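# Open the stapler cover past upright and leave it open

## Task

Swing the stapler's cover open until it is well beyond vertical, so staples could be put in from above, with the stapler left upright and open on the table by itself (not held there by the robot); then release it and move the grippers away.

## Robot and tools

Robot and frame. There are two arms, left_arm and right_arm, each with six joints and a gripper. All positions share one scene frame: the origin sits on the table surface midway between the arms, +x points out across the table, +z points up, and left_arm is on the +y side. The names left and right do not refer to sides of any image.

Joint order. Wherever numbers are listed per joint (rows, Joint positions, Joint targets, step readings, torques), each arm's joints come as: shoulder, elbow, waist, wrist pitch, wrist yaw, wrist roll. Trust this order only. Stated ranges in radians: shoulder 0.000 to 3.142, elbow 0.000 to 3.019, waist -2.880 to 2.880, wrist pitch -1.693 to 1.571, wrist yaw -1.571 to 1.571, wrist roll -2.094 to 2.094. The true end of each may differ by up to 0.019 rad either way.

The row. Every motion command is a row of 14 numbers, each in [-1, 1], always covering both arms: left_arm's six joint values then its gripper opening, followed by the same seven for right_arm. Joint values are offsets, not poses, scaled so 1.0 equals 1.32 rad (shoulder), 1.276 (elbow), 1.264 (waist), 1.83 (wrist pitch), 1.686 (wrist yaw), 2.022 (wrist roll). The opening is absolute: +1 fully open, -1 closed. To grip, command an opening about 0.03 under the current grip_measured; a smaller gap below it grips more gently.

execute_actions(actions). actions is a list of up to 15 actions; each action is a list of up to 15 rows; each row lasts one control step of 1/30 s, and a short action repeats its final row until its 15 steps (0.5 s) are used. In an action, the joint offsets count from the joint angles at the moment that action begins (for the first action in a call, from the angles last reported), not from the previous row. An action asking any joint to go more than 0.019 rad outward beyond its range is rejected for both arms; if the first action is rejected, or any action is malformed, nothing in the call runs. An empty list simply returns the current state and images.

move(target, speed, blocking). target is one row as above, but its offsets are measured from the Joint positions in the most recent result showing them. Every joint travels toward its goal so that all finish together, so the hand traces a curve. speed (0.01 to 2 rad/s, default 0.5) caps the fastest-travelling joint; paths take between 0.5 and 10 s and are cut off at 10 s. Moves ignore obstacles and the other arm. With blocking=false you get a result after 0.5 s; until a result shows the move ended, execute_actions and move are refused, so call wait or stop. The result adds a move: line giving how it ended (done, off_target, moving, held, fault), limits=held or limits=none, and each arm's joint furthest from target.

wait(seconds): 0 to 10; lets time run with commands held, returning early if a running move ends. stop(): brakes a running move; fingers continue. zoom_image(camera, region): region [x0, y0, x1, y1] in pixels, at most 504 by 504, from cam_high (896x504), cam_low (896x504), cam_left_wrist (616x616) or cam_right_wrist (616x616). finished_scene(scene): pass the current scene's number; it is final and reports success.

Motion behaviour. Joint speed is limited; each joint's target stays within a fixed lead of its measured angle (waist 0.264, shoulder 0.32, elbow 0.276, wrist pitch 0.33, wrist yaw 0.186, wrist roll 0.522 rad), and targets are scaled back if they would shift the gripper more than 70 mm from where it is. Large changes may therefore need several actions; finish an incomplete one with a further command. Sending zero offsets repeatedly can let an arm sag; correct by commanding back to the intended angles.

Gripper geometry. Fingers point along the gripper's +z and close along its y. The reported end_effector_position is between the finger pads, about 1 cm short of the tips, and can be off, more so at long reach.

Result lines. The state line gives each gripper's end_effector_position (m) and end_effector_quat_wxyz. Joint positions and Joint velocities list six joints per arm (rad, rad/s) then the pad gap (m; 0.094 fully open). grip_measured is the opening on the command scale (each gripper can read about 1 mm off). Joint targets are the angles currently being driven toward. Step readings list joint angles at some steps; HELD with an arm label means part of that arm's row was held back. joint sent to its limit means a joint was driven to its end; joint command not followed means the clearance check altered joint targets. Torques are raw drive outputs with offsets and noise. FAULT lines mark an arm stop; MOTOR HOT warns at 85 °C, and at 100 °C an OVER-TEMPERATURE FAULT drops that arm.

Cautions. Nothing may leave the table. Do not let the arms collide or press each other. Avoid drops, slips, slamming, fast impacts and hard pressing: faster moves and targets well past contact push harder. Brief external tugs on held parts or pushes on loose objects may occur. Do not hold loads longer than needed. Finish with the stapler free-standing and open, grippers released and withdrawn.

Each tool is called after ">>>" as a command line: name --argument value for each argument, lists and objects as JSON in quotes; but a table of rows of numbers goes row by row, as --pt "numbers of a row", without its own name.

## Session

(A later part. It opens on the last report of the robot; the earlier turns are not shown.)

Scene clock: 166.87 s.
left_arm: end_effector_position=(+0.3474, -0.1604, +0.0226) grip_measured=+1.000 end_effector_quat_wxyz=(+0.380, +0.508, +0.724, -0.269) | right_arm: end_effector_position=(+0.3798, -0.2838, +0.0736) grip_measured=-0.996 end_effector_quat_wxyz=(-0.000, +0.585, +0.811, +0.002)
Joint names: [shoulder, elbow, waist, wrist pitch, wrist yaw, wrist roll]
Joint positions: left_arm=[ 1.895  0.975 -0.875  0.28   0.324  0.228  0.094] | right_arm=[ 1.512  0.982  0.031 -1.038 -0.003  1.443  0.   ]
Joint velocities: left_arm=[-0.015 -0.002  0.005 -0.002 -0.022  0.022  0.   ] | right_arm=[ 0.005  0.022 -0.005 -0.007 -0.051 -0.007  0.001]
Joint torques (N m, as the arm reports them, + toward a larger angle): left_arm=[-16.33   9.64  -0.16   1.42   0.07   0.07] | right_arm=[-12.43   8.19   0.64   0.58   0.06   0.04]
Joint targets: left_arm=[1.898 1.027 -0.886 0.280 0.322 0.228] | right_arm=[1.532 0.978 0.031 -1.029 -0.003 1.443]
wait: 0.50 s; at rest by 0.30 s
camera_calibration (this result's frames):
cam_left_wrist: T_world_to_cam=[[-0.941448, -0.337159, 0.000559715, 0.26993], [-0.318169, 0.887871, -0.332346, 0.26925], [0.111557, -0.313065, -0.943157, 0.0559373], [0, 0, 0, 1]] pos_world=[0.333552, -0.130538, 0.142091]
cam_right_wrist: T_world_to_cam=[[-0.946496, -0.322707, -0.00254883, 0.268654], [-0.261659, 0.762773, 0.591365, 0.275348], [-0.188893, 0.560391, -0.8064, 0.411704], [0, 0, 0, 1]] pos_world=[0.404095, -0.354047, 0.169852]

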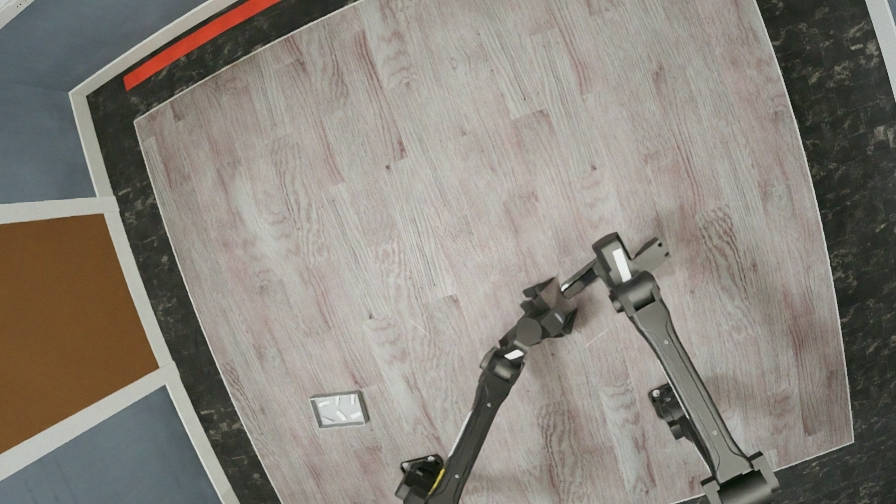

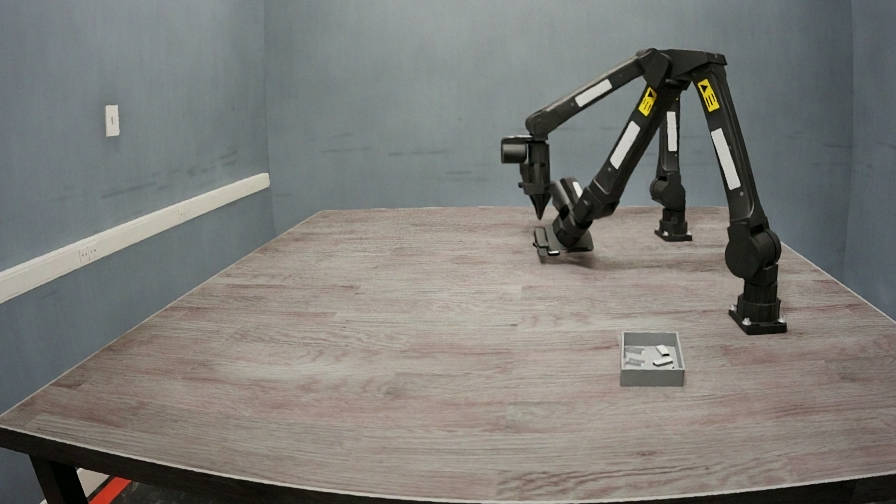

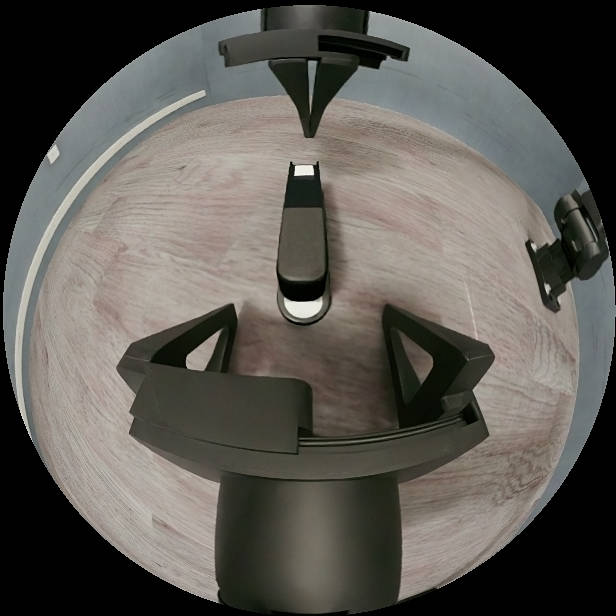

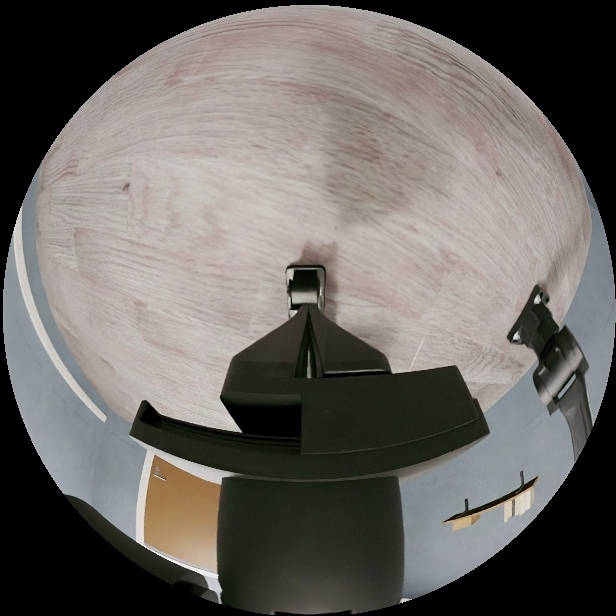

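>>> execute_actions --actions '[[ [0.000, 0.041, -0.009, 0, 0, 0, 1, 0.015, -0.003, 0.008, 0.005, 0, 0.004, -0.64], [0.003, 0.046, -0.010, -0.001, 0, 0, 1, 0.015, -0.003, 0.011, 0.005, 0, 0.006, -0.64], [0.007, 0.052, -0.011, -0.002, 0, 0, 1, 0.015, -0.003, 0.014, 0.005, 0, 0.008, -0.64], [0.011, 0.057, -0.012, -0.003, 0, 0, 1, 0.015, -0.003, 0.017, 0.005, 0, 0.010, -0.64], [0.015, 0.062, -0.013, -0.005, 0, 0, 1, 0.015, -0.003, 0.020, 0.005, 0, 0.012, -0.64], [0.019, 0.068, -0.014, -0.006, 0, 0, 1, 0.015, -0.003, 0.023, 0.005, 0, 0.014, -0.64], [0.023, 0.073, -0.015, -0.007, 0, 0, 1, 0.015, -0.003, 0.026, 0.005, 0, 0.016, -0.64], [0.027, 0.078, -0.016, -0.008, 0, 0, 1, 0.015, -0.003, 0.029, 0.005, 0, 0.018, -0.64], [0.031, 0.084, -0.017, -0.010, 0, 0, 1, 0.015, -0.003, 0.032, 0.005, 0, 0.020, -0.64], [0.035, 0.089, -0.018, -0.011, 0, 0, 1, 0.015, -0.003, 0.035, 0.005, 0, 0.022, -0.64], [0.039, 0.094, -0.019, -0.012, 0, 0, 1, 0.015, -0.003, 0.038, 0.005, 0, 0.024, -0.64], [0.043, 0.100, -0.020, -0.013, 0, 0, 1, 0.015, -0.003, 0.041, 0.005, 0, 0.026, -0.64], [0.047, 0.105, -0.020, -0.014, 0, 0, 1, 0.015, -0.003, 0.044, 0.005, 0, 0.027, -0.64], [0.050, 0.109, -0.020, -0.015, 0, 0, 1, 0.015, -0.003, 0.047, 0.005, 0, 0.028, -0.64], [0.053, 0.112, -0.020, -0.016, 0, 0, 1, 0.015, -0.003, 0.048, 0.005, 0, 0.029, -0.64] ]]'

>>> wait --seconds 0.5

Scene clock: 194.57 s.
left_arm: end_effector_position=(+0.3592, -0.1864, +0.0201) grip_measured=+1.000 end_effector_quat_wxyz=(+0.384, +0.513, +0.718, -0.273) | right_arm: end_effector_position=(+0.3758, -0.2653, +0.0736) grip_measured=-0.641 end_effector_quat_wxyz=(-0.000, +0.581, +0.814, +0.002)
Joint names: [shoulder, elbow, waist, wrist pitch, wrist yaw, wrist roll]
Joint positions: left_arm=[ 1.951  1.056 -0.888  0.268  0.324  0.228  0.094] | right_arm=[ 1.512  0.982  0.078 -1.038 -0.003  1.48   0.017]
Joint velocities: left_arm=[ 0.132  0.149 -0.034 -0.066  0.066  0.007  0.   ] | right_arm=[ 0.005  0.017  0.112  0.002 -0.081  0.139 -0.001]
Joint torques (N m, as the arm reports them, + toward a larger angle): left_arm=[-17.26   9.73   0.08   0.99   0.17   0.06] | right_arm=[-12.33   8.23   1.38   0.58   0.06   0.14]
Joint targets: left_arm=[1.965 1.118 -0.900 0.251 0.324 0.228] | right_arm=[1.532 0.978 0.091 -1.029 -0.003 1.502]
Step readings (joint positions):
0: left_arm=[1.895 0.975 -0.875 0.280 0.324 0.228] | right_arm=[1.512 0.982 0.031 -1.038 -0.003 1.443]
1: left_arm=[1.895 0.975 -0.875 0.280 0.324 0.228] | right_arm=[1.512 0.982 0.031 -1.038 -0.003 1.443]
2: left_arm=[1.895 0.975 -0.875 0.280 0.324 0.228] | right_arm=[1.512 0.982 0.031 -1.038 -0.003 1.443]
4: left_arm=[1.896 0.978 -0.875 0.280 0.324 0.228] | right_arm=[1.512 0.982 0.033 -1.038 -0.003 1.446]
8: left_arm=[1.913 1.005 -0.878 0.280 0.324 0.228] | right_arm=[1.512 0.982 0.048 -1.038 -0.003 1.457]
15: Joint positions above
camera_calibration (this result's frames):
cam_left_wrist: T_world_to_cam=[[-0.94585, -0.324577, -0.00428324, 0.27632], [-0.303465, 0.888858, -0.34328, 0.290343], [0.115228, -0.323391, -0.939223, 0.0407404], [0, 0, 0, 1]] pos_world=[0.344772, -0.155212, 0.139117]
cam_right_wrist: T_world_to_cam=[[-0.943122, -0.332438, -0.00245593, 0.266919], [-0.269427, 0.759991, 0.591458, 0.262335], [-0.194757, 0.558478, -0.806332, 0.402251], [0, 0, 0, 1]] pos_world=[0.400759, -0.335287, 0.169843]

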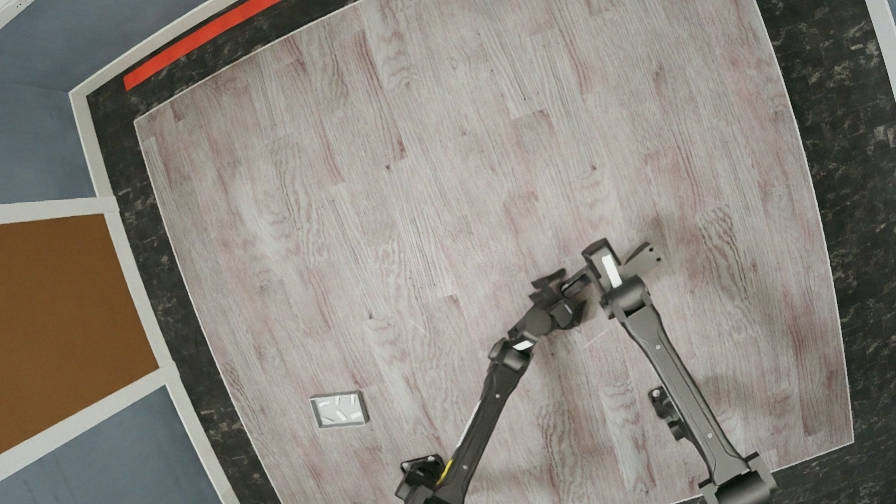

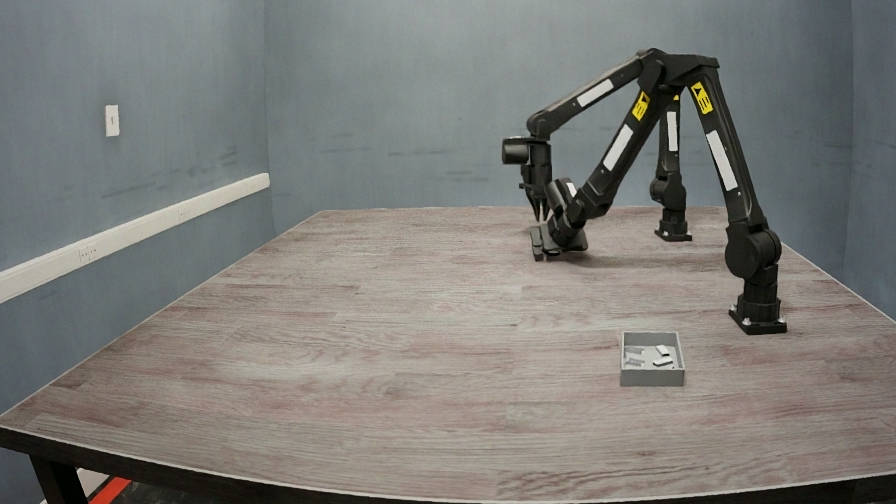

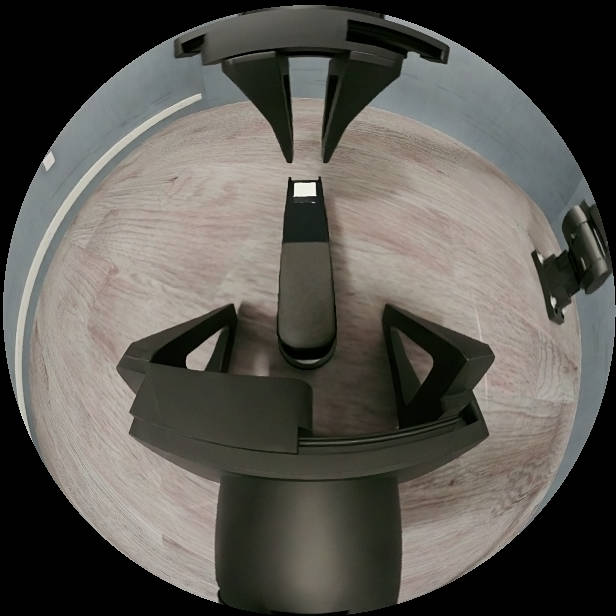

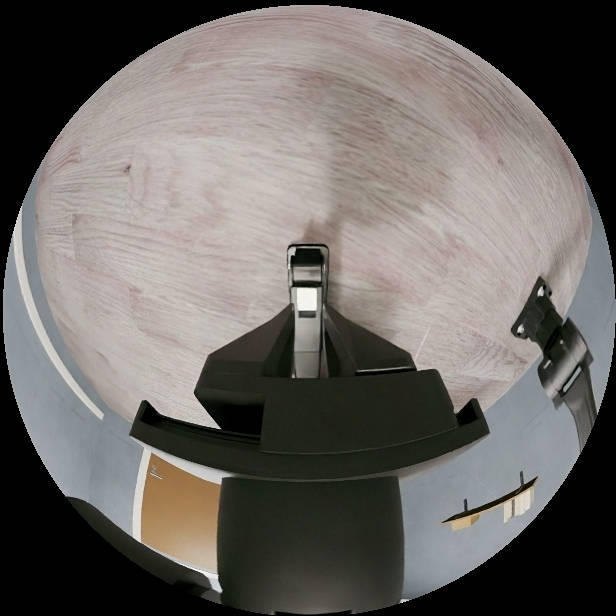

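Scene clock: 195.07 s.
left_arm: end_effector_position=(+0.3606, -0.1895, +0.0191) grip_measured=+1.000 end_effector_quat_wxyz=(+0.384, +0.513, +0.717, -0.273) | right_arm: end_effector_position=(+0.3751, -0.2627, +0.0736) grip_measured=-0.641 end_effector_quat_wxyz=(-0.000, +0.583, +0.812, +0.002)
Joint names: [shoulder, elbow, waist, wrist pitch, wrist yaw, wrist roll]
Joint positions: left_arm=[ 1.958  1.067 -0.89   0.264  0.324  0.229  0.094] | right_arm=[ 1.512  0.982  0.085 -1.038 -0.003  1.492  0.017]
Joint velocities: left_arm=[ 0.005  0.002  0.005 -0.002 -0.022  0.022  0.   ] | right_arm=[-0.005  0.002 -0.005 -0.007  0.051 -0.037  0.   ]
Joint torques (N m, as the arm reports them, + toward a larger angle): left_arm=[-17.07   9.7   -0.32   0.96   0.17   0.07] | right_arm=[-12.3    8.23   1.17   0.57   0.06   0.13]
Joint targets: left_arm=[1.965 1.118 -0.900 0.251 0.324 0.228] | right_arm=[1.532 0.978 0.091 -1.029 -0.003 1.502]
wait: 0.50 s; at rest by 0.43 s
camera_calibration (this result's frames):
cam_left_wrist: T_world_to_cam=[[-0.94648, -0.322728, -0.00462367, 0.277202], [-0.301699, 0.889714, -0.342617, 0.292659], [0.114686, -0.322885, -0.939464, 0.0389692], [0, 0, 0, 1]] pos_world=[0.346192, -0.158339, 0.138162]
cam_right_wrist: T_world_to_cam=[[-0.944759, -0.327757, -0.00242565, 0.269021], [-0.265631, 0.761304, 0.591487, 0.259063], [-0.192017, 0.559457, -0.806311, 0.399871], [0, 0, 0, 1]] pos_world=[0.399757, -0.332763, 0.169841]

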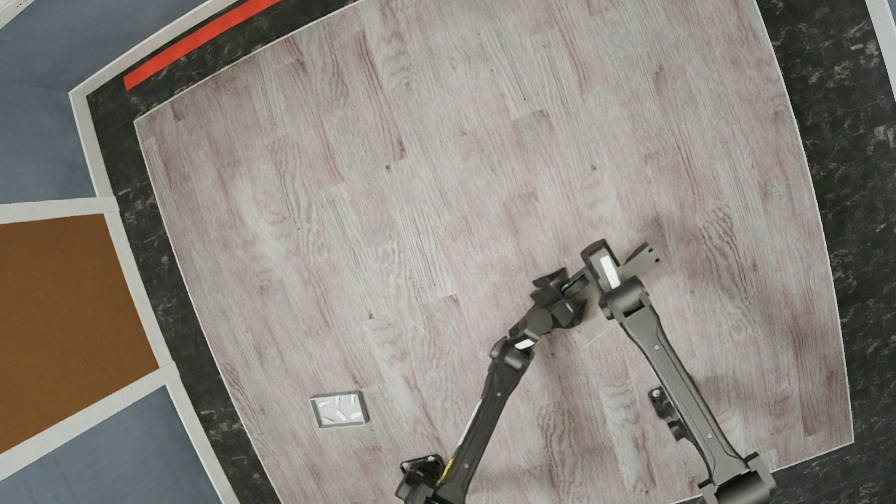

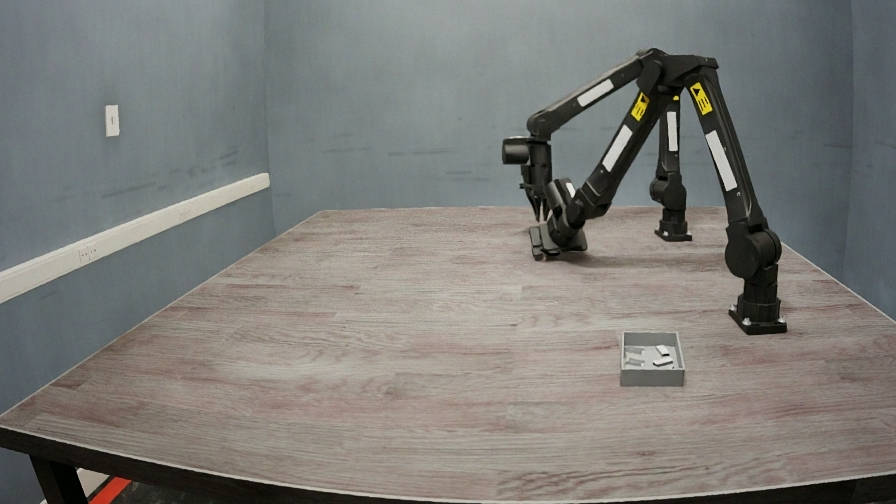

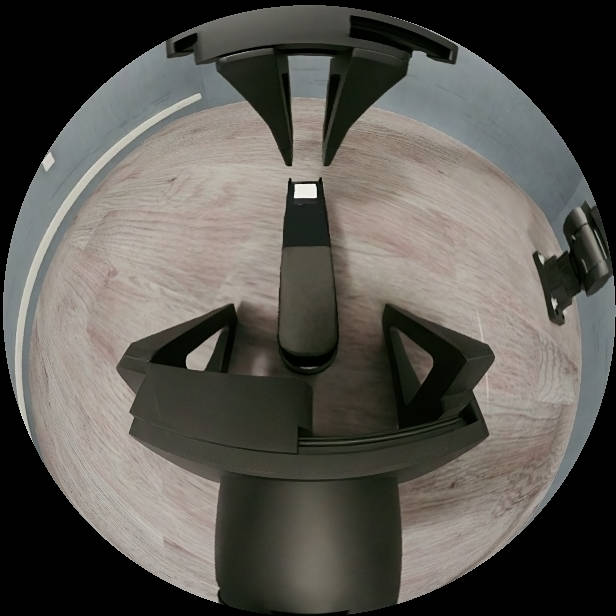

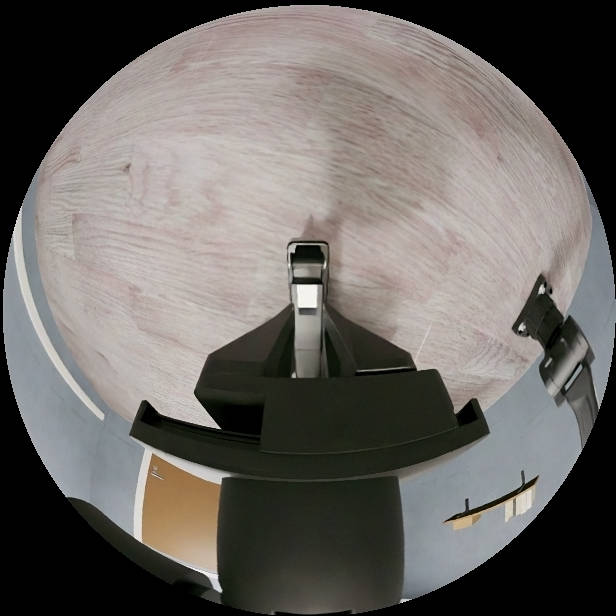

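>>> execute_actions --actions '[[ [0.006, 0.040, -0.008, -0.007, 0, 0, 1, 0.016, -0.004, 0.005, 0.006, 0, 0.005, -0.64], [0.007, 0.040, -0.008, -0.007, 0, 0, 1, 0.017, -0.005, 0.005, 0.008, 0, 0.005, -0.64], [0.008, 0.040, -0.008, -0.007, 0, 0, 1, 0.018, -0.006, 0.005, 0.010, 0, 0.005, -0.64], [0.009, 0.040, -0.008, -0.007, 0, 0, 1, 0.019, -0.007, 0.005, 0.011, 0, 0.005, -0.64], [0.010, 0.040, -0.008, -0.007, 0, 0, 1, 0.020, -0.008, 0.005, 0.013, 0, 0.005, -0.64], [0.011, 0.040, -0.008, -0.007, 0, 0, 1, 0.021, -0.010, 0.005, 0.014, 0, 0.005, -0.64], [0.012, 0.040, -0.008, -0.007, 0, 0, 1, 0.022, -0.011, 0.005, 0.016, 0, 0.005, -0.64], [0.013, 0.040, -0.008, -0.007, 0, 0, 1, 0.023, -0.012, 0.005, 0.017, 0, 0.005, -0.64], [0.014, 0.040, -0.008, -0.007, 0, 0, 1, 0.024, -0.013, 0.005, 0.019, 0, 0.005, -0.64], [0.0144, 0.040, -0.008, -0.007, 0, 0, 1, 0.0256, -0.0145, 0.005, 0.0204, 0, 0.005, -0.64] ]]'

>>> wait --seconds 0.4

Scene clock: 201.67 s.
left_arm: end_effector_position=(+0.3606, -0.1894, +0.0186) grip_measured=+1.000 end_effector_quat_wxyz=(+0.383, +0.514, +0.717, -0.273) | right_arm: end_effector_position=(+0.3766, -0.2623, +0.0682) grip_measured=-0.641 end_effector_quat_wxyz=(+0.004, +0.584, +0.812, +0.006)
Joint names: [shoulder, elbow, waist, wrist pitch, wrist yaw, wrist roll]
Joint positions: left_arm=[ 1.959  1.067 -0.89   0.264  0.324  0.229  0.094] | right_arm=[ 1.516  0.97   0.085 -1.01  -0.003  1.493  0.017]
Joint velocities: left_arm=[-0.005  0.007 -0.005  0.002 -0.007  0.037  0.   ] | right_arm=[ 0.024 -0.007 -0.015  0.022 -0.081  0.007 -0.001]
Joint torques (N m, as the arm reports them, + toward a larger angle): left_arm=[-15.79   9.7   -0.35   0.99   0.16   0.07] | right_arm=[-11.83   7.93   1.13   0.65   0.06   0.12]
Joint targets: left_arm=[1.977 1.118 -0.900 0.251 0.324 0.229] | right_arm=[1.546 0.963 0.091 -1.001 -0.003 1.502]
Step readings (joint positions):
0: left_arm=[1.958 1.067 -0.890 0.264 0.324 0.229] | right_arm=[1.512 0.982 0.085 -1.038 -0.003 1.493]
1: left_arm=[1.958 1.067 -0.890 0.264 0.324 0.229] | right_arm=[1.512 0.982 0.085 -1.038 -0.003 1.493]
2: left_arm=[1.959 1.067 -0.890 0.264 0.324 0.229] | right_arm=[1.512 0.982 0.085 -1.037 -0.003 1.493]
4: left_arm=[1.959 1.067 -0.890 0.264 0.324 0.229] | right_arm=[1.512 0.982 0.085 -1.032 -0.003 1.493]
8: left_arm=[1.959 1.067 -0.890 0.264 0.324 0.229] | right_arm=[1.512 0.979 0.085 -1.020 -0.003 1.493]
15: Joint positions above
camera_calibration (this result's frames):
cam_left_wrist: T_world_to_cam=[[-0.946483, -0.322726, -0.00432987, 0.277163], [-0.301872, 0.88991, -0.341956, 0.292506], [0.114211, -0.322348, -0.939706, 0.0388166], [0, 0, 0, 1]] pos_world=[0.346196, -0.158344, 0.1377]
cam_right_wrist: T_world_to_cam=[[-0.945038, -0.326652, -0.0142045, 0.27172], [-0.271535, 0.759897, 0.590614, 0.264306], [-0.182131, 0.56201, -0.806829, 0.392538], [0, 0, 0, 1]] pos_world=[0.400048, -0.332698, 0.164467]

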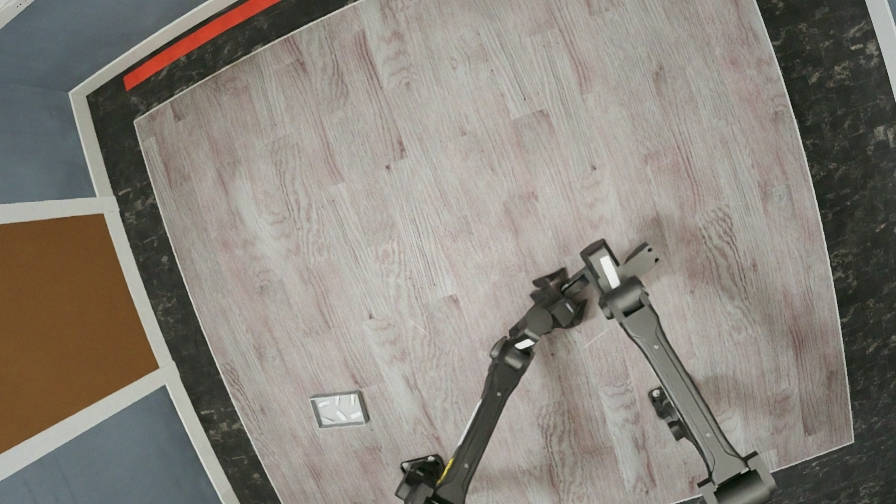

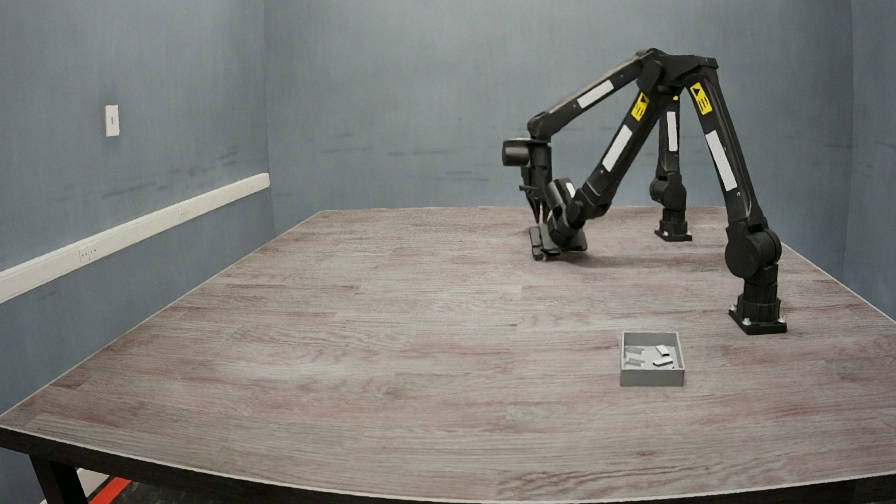

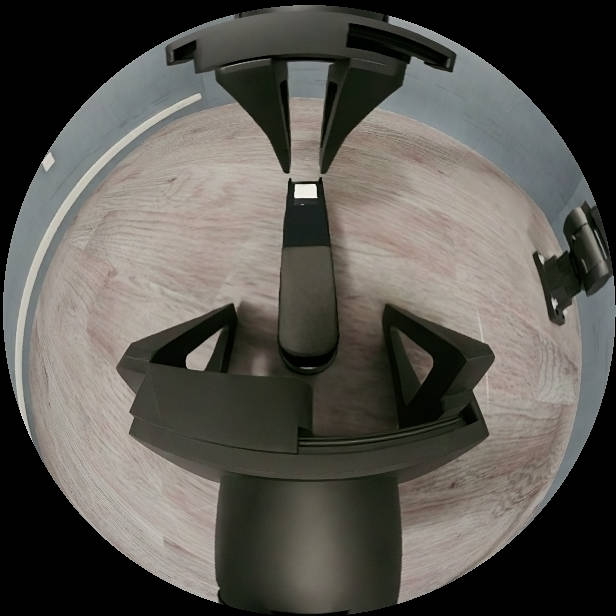

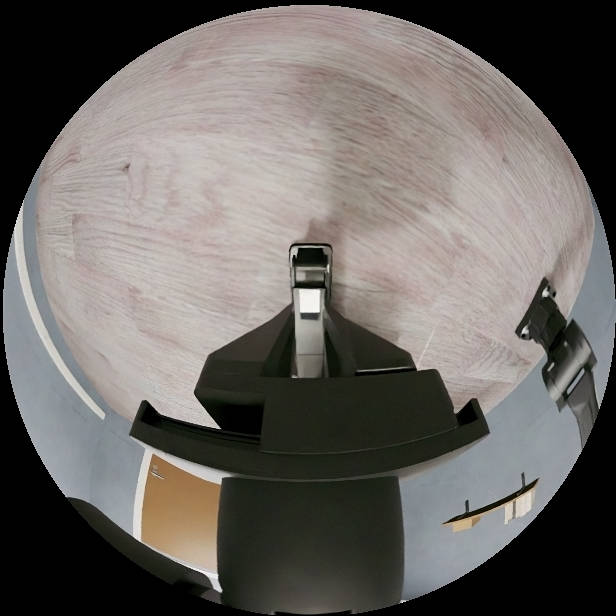

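Scene clock: 202.07 s.
left_arm: end_effector_position=(+0.3606, -0.1894, +0.0186) grip_measured=+1.000 end_effector_quat_wxyz=(+0.383, +0.514, +0.717, -0.273) | right_arm: end_effector_position=(+0.3767, -0.2623, +0.0679) grip_measured=-0.641 end_effector_quat_wxyz=(+0.004, +0.584, +0.812, +0.006)
Joint names: [shoulder, elbow, waist, wrist pitch, wrist yaw, wrist roll]
Joint positions: left_arm=[ 1.959  1.067 -0.89   0.264  0.324  0.229  0.094] | right_arm=[ 1.517  0.97   0.085 -1.009 -0.003  1.493  0.017]
Joint velocities: left_arm=[-0.005  0.007  0.015 -0.007 -0.022 -0.007  0.   ] | right_arm=[-0.005  0.022 -0.015 -0.012 -0.037  0.007  0.001]
Joint torques (N m, as the arm reports them, + toward a larger angle): left_arm=[-15.91   9.72  -0.18   0.99   0.17   0.07] | right_arm=[-11.56   7.91   1.16   0.59   0.06   0.13]
Joint targets: left_arm=[1.977 1.118 -0.900 0.251 0.324 0.229] | right_arm=[1.545 0.963 0.091 -1.001 -0.003 1.502]
wait: 0.40 s; at rest by 0.17 s
camera_calibration (this result's frames):
cam_left_wrist: T_world_to_cam=[[-0.946483, -0.322726, -0.00432987, 0.277163], [-0.301872, 0.88991, -0.341956, 0.292506], [0.114211, -0.322348, -0.939706, 0.0388166], [0, 0, 0, 1]] pos_world=[0.346196, -0.158344, 0.1377]
cam_right_wrist: T_world_to_cam=[[-0.945038, -0.326652, -0.0142045, 0.271855], [-0.271535, 0.759897, 0.590614, 0.264486], [-0.182131, 0.56201, -0.806829, 0.392313], [0, 0, 0, 1]] pos_world=[0.400183, -0.332664, 0.164182]

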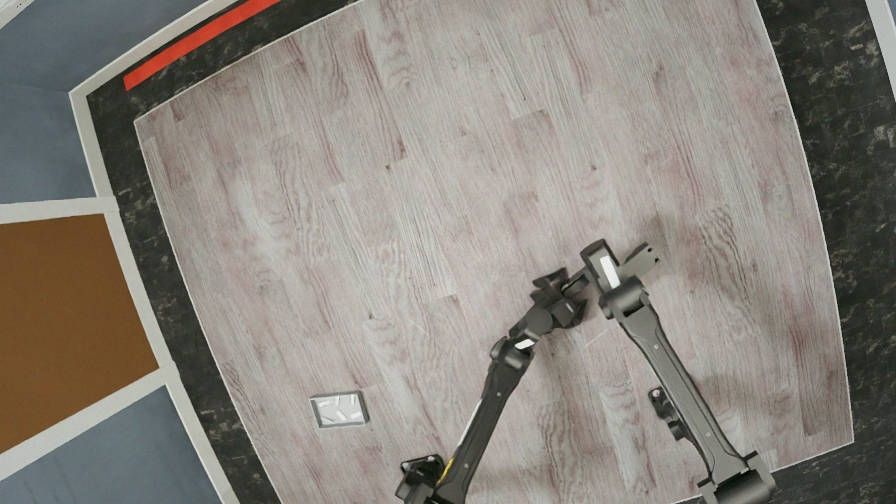

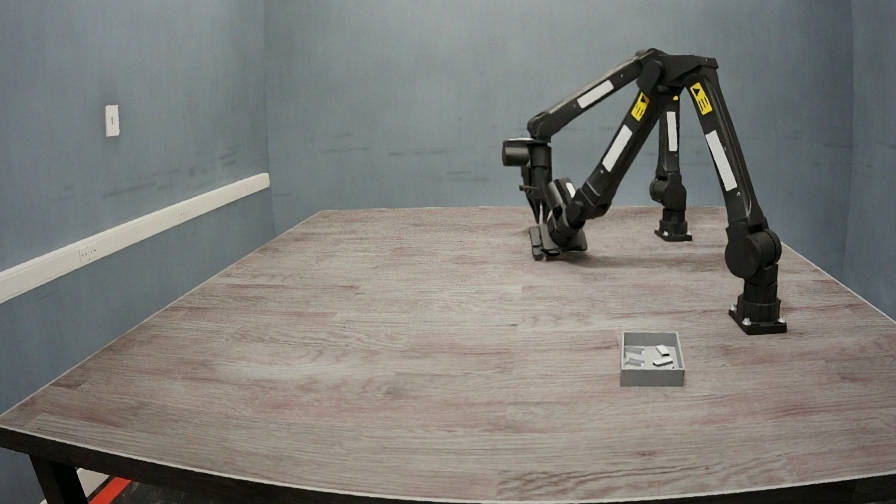

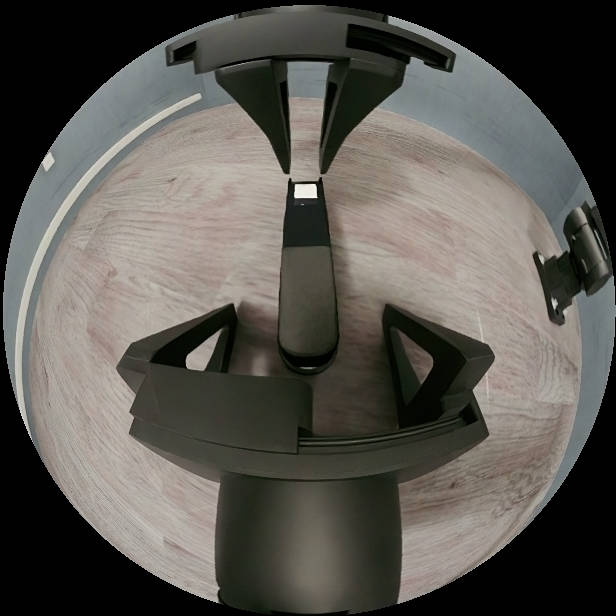

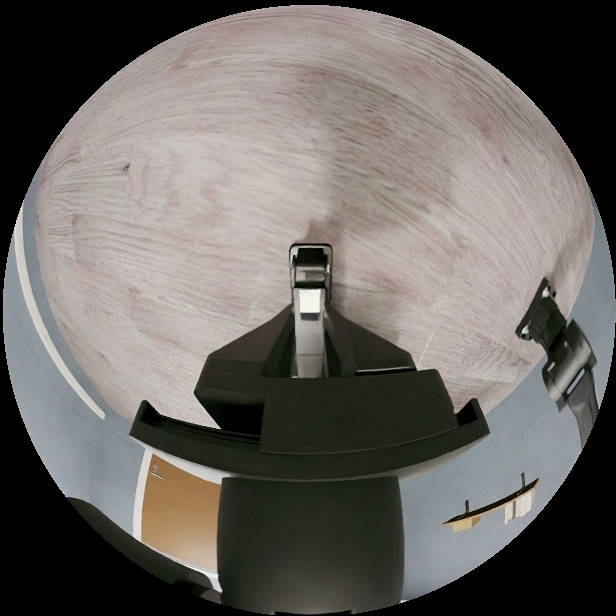

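>>> execute_actions --actions '[[ [0.0136, 0.040, -0.008, -0.007, 0, 0, 0.6, 0.023, -0.0055, 0.005, 0.0044, 0, 0.0045, -0.64], [0.0136, 0.040, -0.008, -0.007, 0, 0, 0.4, 0.025, -0.0055, 0.005, 0.0044, 0, 0.0045, -0.64], [0.0136, 0.040, -0.008, -0.007, 0, 0, 0.2, 0.027, -0.0055, 0.005, 0.0044, 0, 0.0045, -0.64], [0.0136, 0.040, -0.008, -0.007, 0, 0, 0.0, 0.029, -0.0055, 0.005, 0.0044, 0, 0.0045, -0.64], [0.0136, 0.040, -0.008, -0.007, 0, 0, -0.1, 0.031, -0.0055, 0.005, 0.0044, 0, 0.0045, -0.64], [0.0136, 0.040, -0.008, -0.007, 0, 0, -0.2, 0.033, -0.0055, 0.005, 0.0044, 0, 0.0045, -0.64], [0.0136, 0.040, -0.008, -0.007, 0, 0, -0.25, 0.034, -0.0055, 0.005, 0.0044, 0, 0.0045, -0.64], [0.0136, 0.040, -0.008, -0.007, 0, 0, -0.30, 0.034, -0.0055, 0.005, 0.0044, 0, 0.0045, -0.64], [0.0136, 0.040, -0.008, -0.007, 0, 0, -0.33, 0.034, -0.0055, 0.005, 0.0044, 0, 0.0045, -0.64], [0.0136, 0.040, -0.008, -0.007, 0, 0, -0.36, 0.034, -0.0055, 0.005, 0.0044, 0, 0.0045, -0.64] ]]'

>>> wait --seconds 0.8

Scene clock: 209.63 s.
left_arm: end_effector_position=(+0.3619, -0.1906, +0.0183) grip_measured=-0.288 end_effector_quat_wxyz=(+0.384, +0.513, +0.717, -0.273) | right_arm: end_effector_position=(+0.3755, -0.2626, +0.0608) grip_measured=-0.641 end_effector_quat_wxyz=(-0.002, +0.584, +0.812, -0.001)
Joint names: [shoulder, elbow, waist, wrist pitch, wrist yaw, wrist roll]
Joint positions: left_arm=[ 1.963  1.072 -0.89   0.264  0.323  0.229  0.033] | right_arm=[ 1.536  0.97   0.085 -1.009 -0.003  1.493  0.017]
Joint velocities: left_arm=[ 0.005  0.012 -0.005  0.007  0.081 -0.007  0.001] | right_arm=[-0.005  0.002  0.005 -0.012  0.007 -0.066 -0.001]
Joint torques (N m, as the arm reports them, + toward a larger angle): left_arm=[-16.37   9.4   -0.04   1.06   0.24   0.08] | right_arm=[-11.86   7.74   1.18   0.48   0.06   0.13]
Joint targets: left_arm=[1.977 1.118 -0.900 0.251 0.324 0.229] | right_arm=[1.562 0.963 0.091 -1.001 -0.003 1.502]
Step readings (joint positions):
0: left_arm=[1.959 1.067 -0.890 0.264 0.324 0.229] | right_arm=[1.517 0.970 0.085 -1.009 -0.003 1.493]
1: left_arm=[1.960 1.068 -0.890 0.264 0.324 0.229] | right_arm=[1.517 0.970 0.085 -1.009 -0.003 1.493]
2: left_arm=[1.960 1.068 -0.890 0.264 0.324 0.229] | right_arm=[1.518 0.970 0.085 -1.009 -0.003 1.493]
4: left_arm=[1.961 1.071 -0.890 0.264 0.324 0.229] | right_arm=[1.519 0.970 0.085 -1.009 -0.003 1.493]
8: left_arm=[1.963 1.072 -0.890 0.264 0.323 0.229] | right_arm=[1.528 0.970 0.085 -1.009 -0.003 1.493]
15: Joint positions above
camera_calibration (this result's frames):
cam_left_wrist: T_world_to_cam=[[-0.946177, -0.323604, -0.00539029, 0.277763], [-0.302264, 0.889489, -0.342704, 0.293949], [0.115695, -0.322629, -0.939428, 0.0373658], [0, 0, 0, 1]] pos_world=[0.347341, -0.159524, 0.137337]
cam_right_wrist: T_world_to_cam=[[-0.945127, -0.326674, 0.00441861, 0.269417], [-0.260818, 0.7626, 0.591959, 0.265152], [-0.196747, 0.558324, -0.805956, 0.391051], [0, 0, 0, 1]] pos_world=[0.400728, -0.332527, 0.15702]

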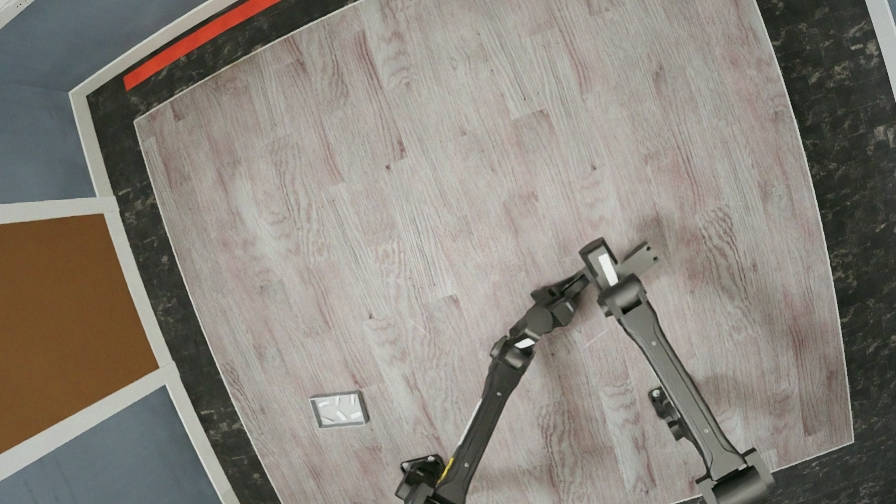

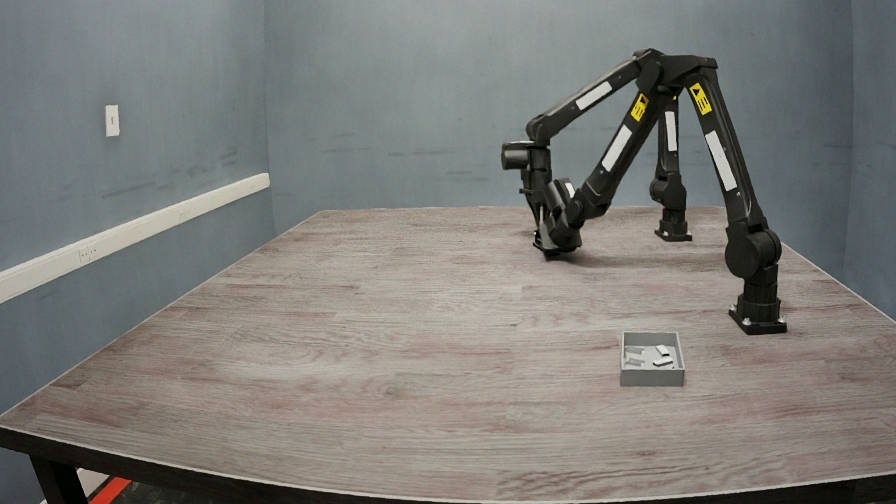

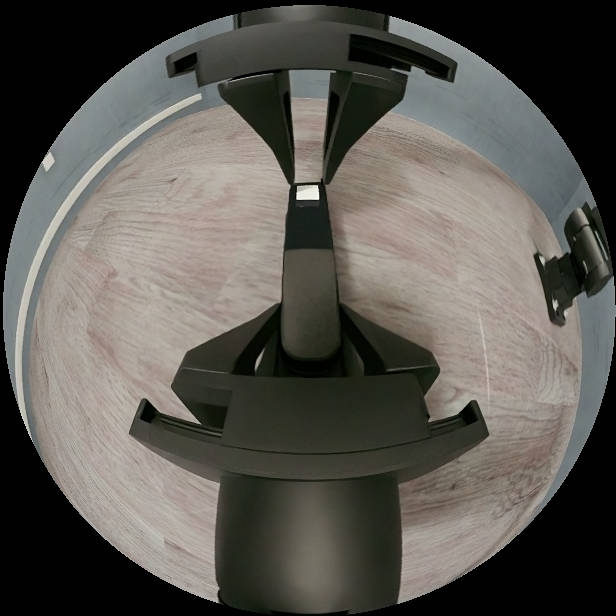

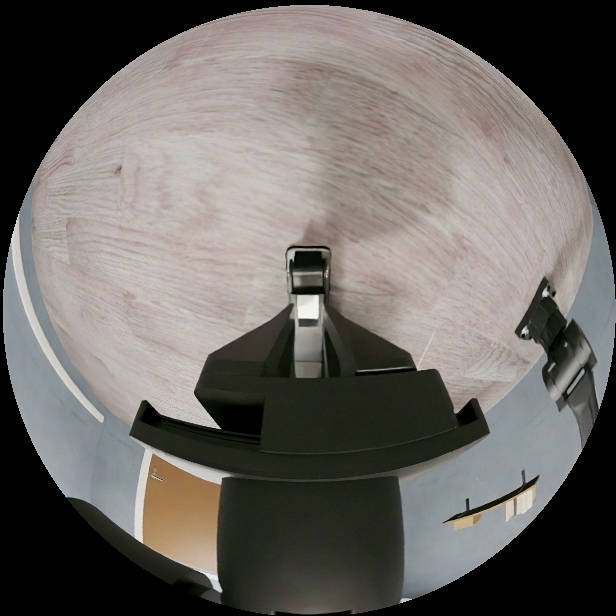

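Scene clock: 210.43 s.
left_arm: end_effector_position=(+0.3619, -0.1906, +0.0183) grip_measured=-0.288 end_effector_quat_wxyz=(+0.384, +0.513, +0.717, -0.273) | right_arm: end_effector_position=(+0.3755, -0.2626, +0.0608) grip_measured=-0.641 end_effector_quat_wxyz=(-0.002, +0.584, +0.812, -0.001)
Joint names: [shoulder, elbow, waist, wrist pitch, wrist yaw, wrist roll]
Joint positions: left_arm=[ 1.963  1.072 -0.89   0.264  0.323  0.229  0.033] | right_arm=[ 1.536  0.97   0.085 -1.009 -0.003  1.493  0.017]
Joint velocities: left_arm=[ 0.005 -0.012 -0.024 -0.027 -0.022 -0.007  0.   ] | right_arm=[-0.015 -0.007 -0.005  0.007 -0.066  0.022 -0.001]
Joint torques (N m, as the arm reports them, + toward a larger angle): left_arm=[-16.27   9.37  -0.19   1.05   0.21   0.07] | right_arm=[-11.99   7.81   1.17   0.53   0.06   0.13]
Joint targets: left_arm=[1.977 1.118 -0.900 0.251 0.324 0.229] | right_arm=[1.562 0.963 0.091 -1.001 -0.003 1.502]
wait: 0.80 s; at rest by 0.17 s
camera_calibration (this result's frames):
cam_left_wrist: T_world_to_cam=[[-0.946177, -0.323604, -0.00539029, 0.277763], [-0.302264, 0.889489, -0.342704, 0.293949], [0.115695, -0.322629, -0.939428, 0.0373658], [0, 0, 0, 1]] pos_world=[0.347341, -0.159524, 0.137337]
cam_right_wrist: T_world_to_cam=[[-0.945127, -0.326674, 0.00441861, 0.269417], [-0.260818, 0.7626, 0.591959, 0.265152], [-0.196747, 0.558324, -0.805956, 0.391051], [0, 0, 0, 1]] pos_world=[0.400728, -0.332527, 0.15702]

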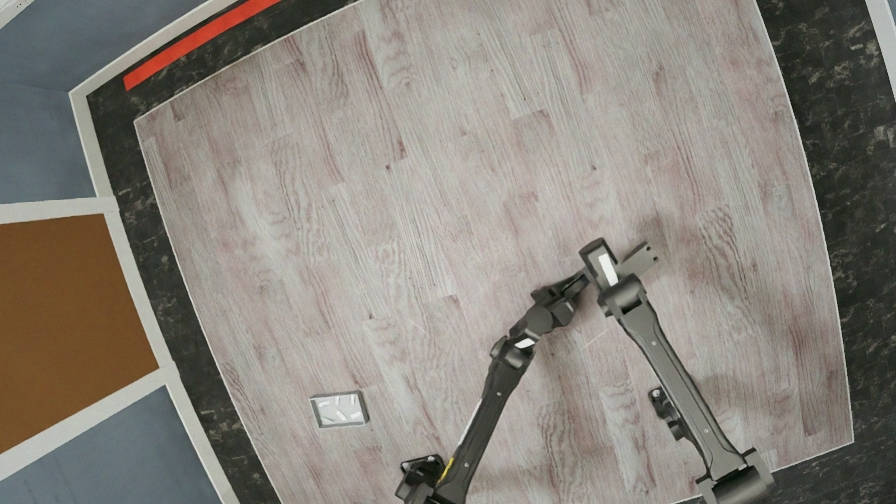

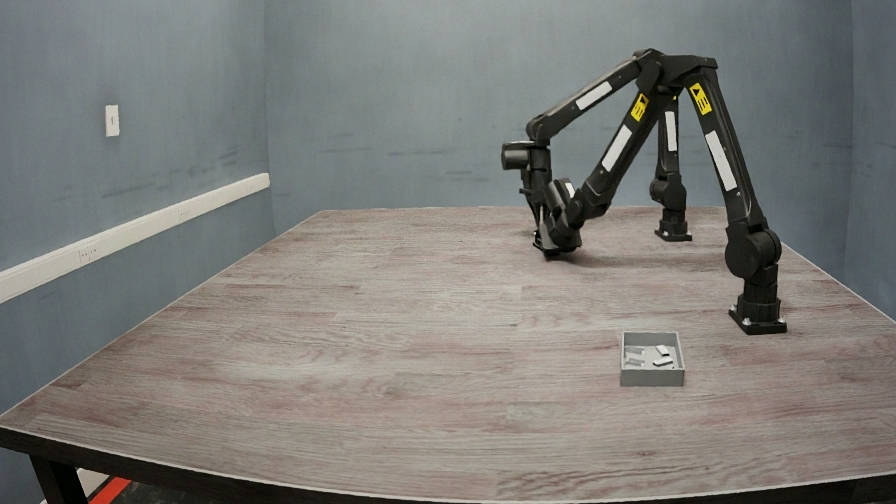

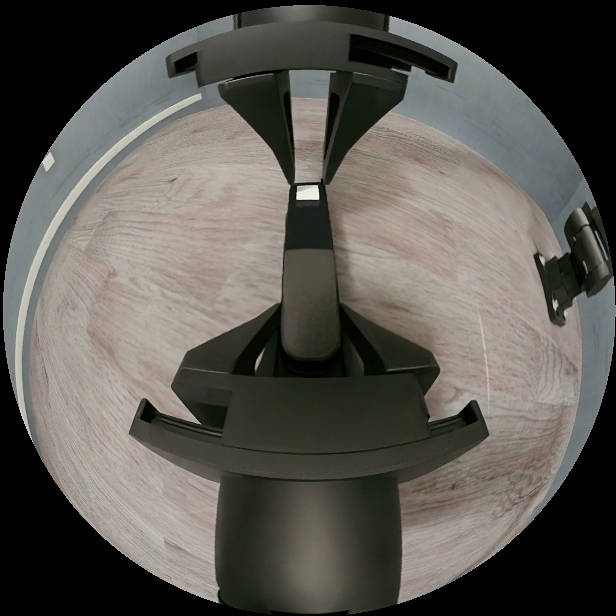

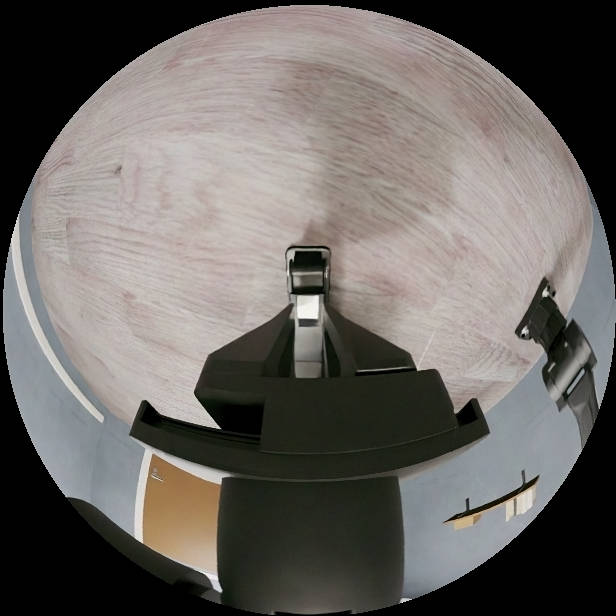

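>>> zoom_image --camera "cam_left_wrist" --region '[260, 140, 360, 240]'

>>> zoom_image --camera "cam_right_wrist" --region '[260, 260, 360, 360]'

Region (260, 140, 360, 240) of cam_left_wrist's 616x616 image, scaled by 5.040, with more detail than that image has.

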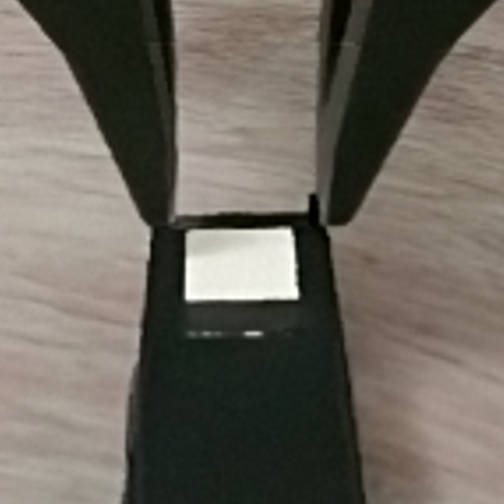

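Region (260, 260, 360, 360) of cam_right_wrist's 616x616 image, scaled by 5.040, with more detail than that image has.

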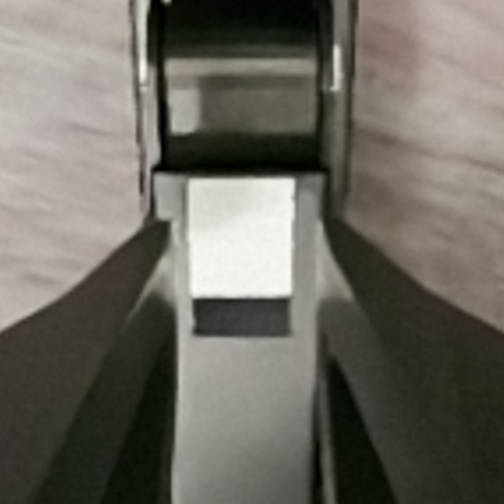

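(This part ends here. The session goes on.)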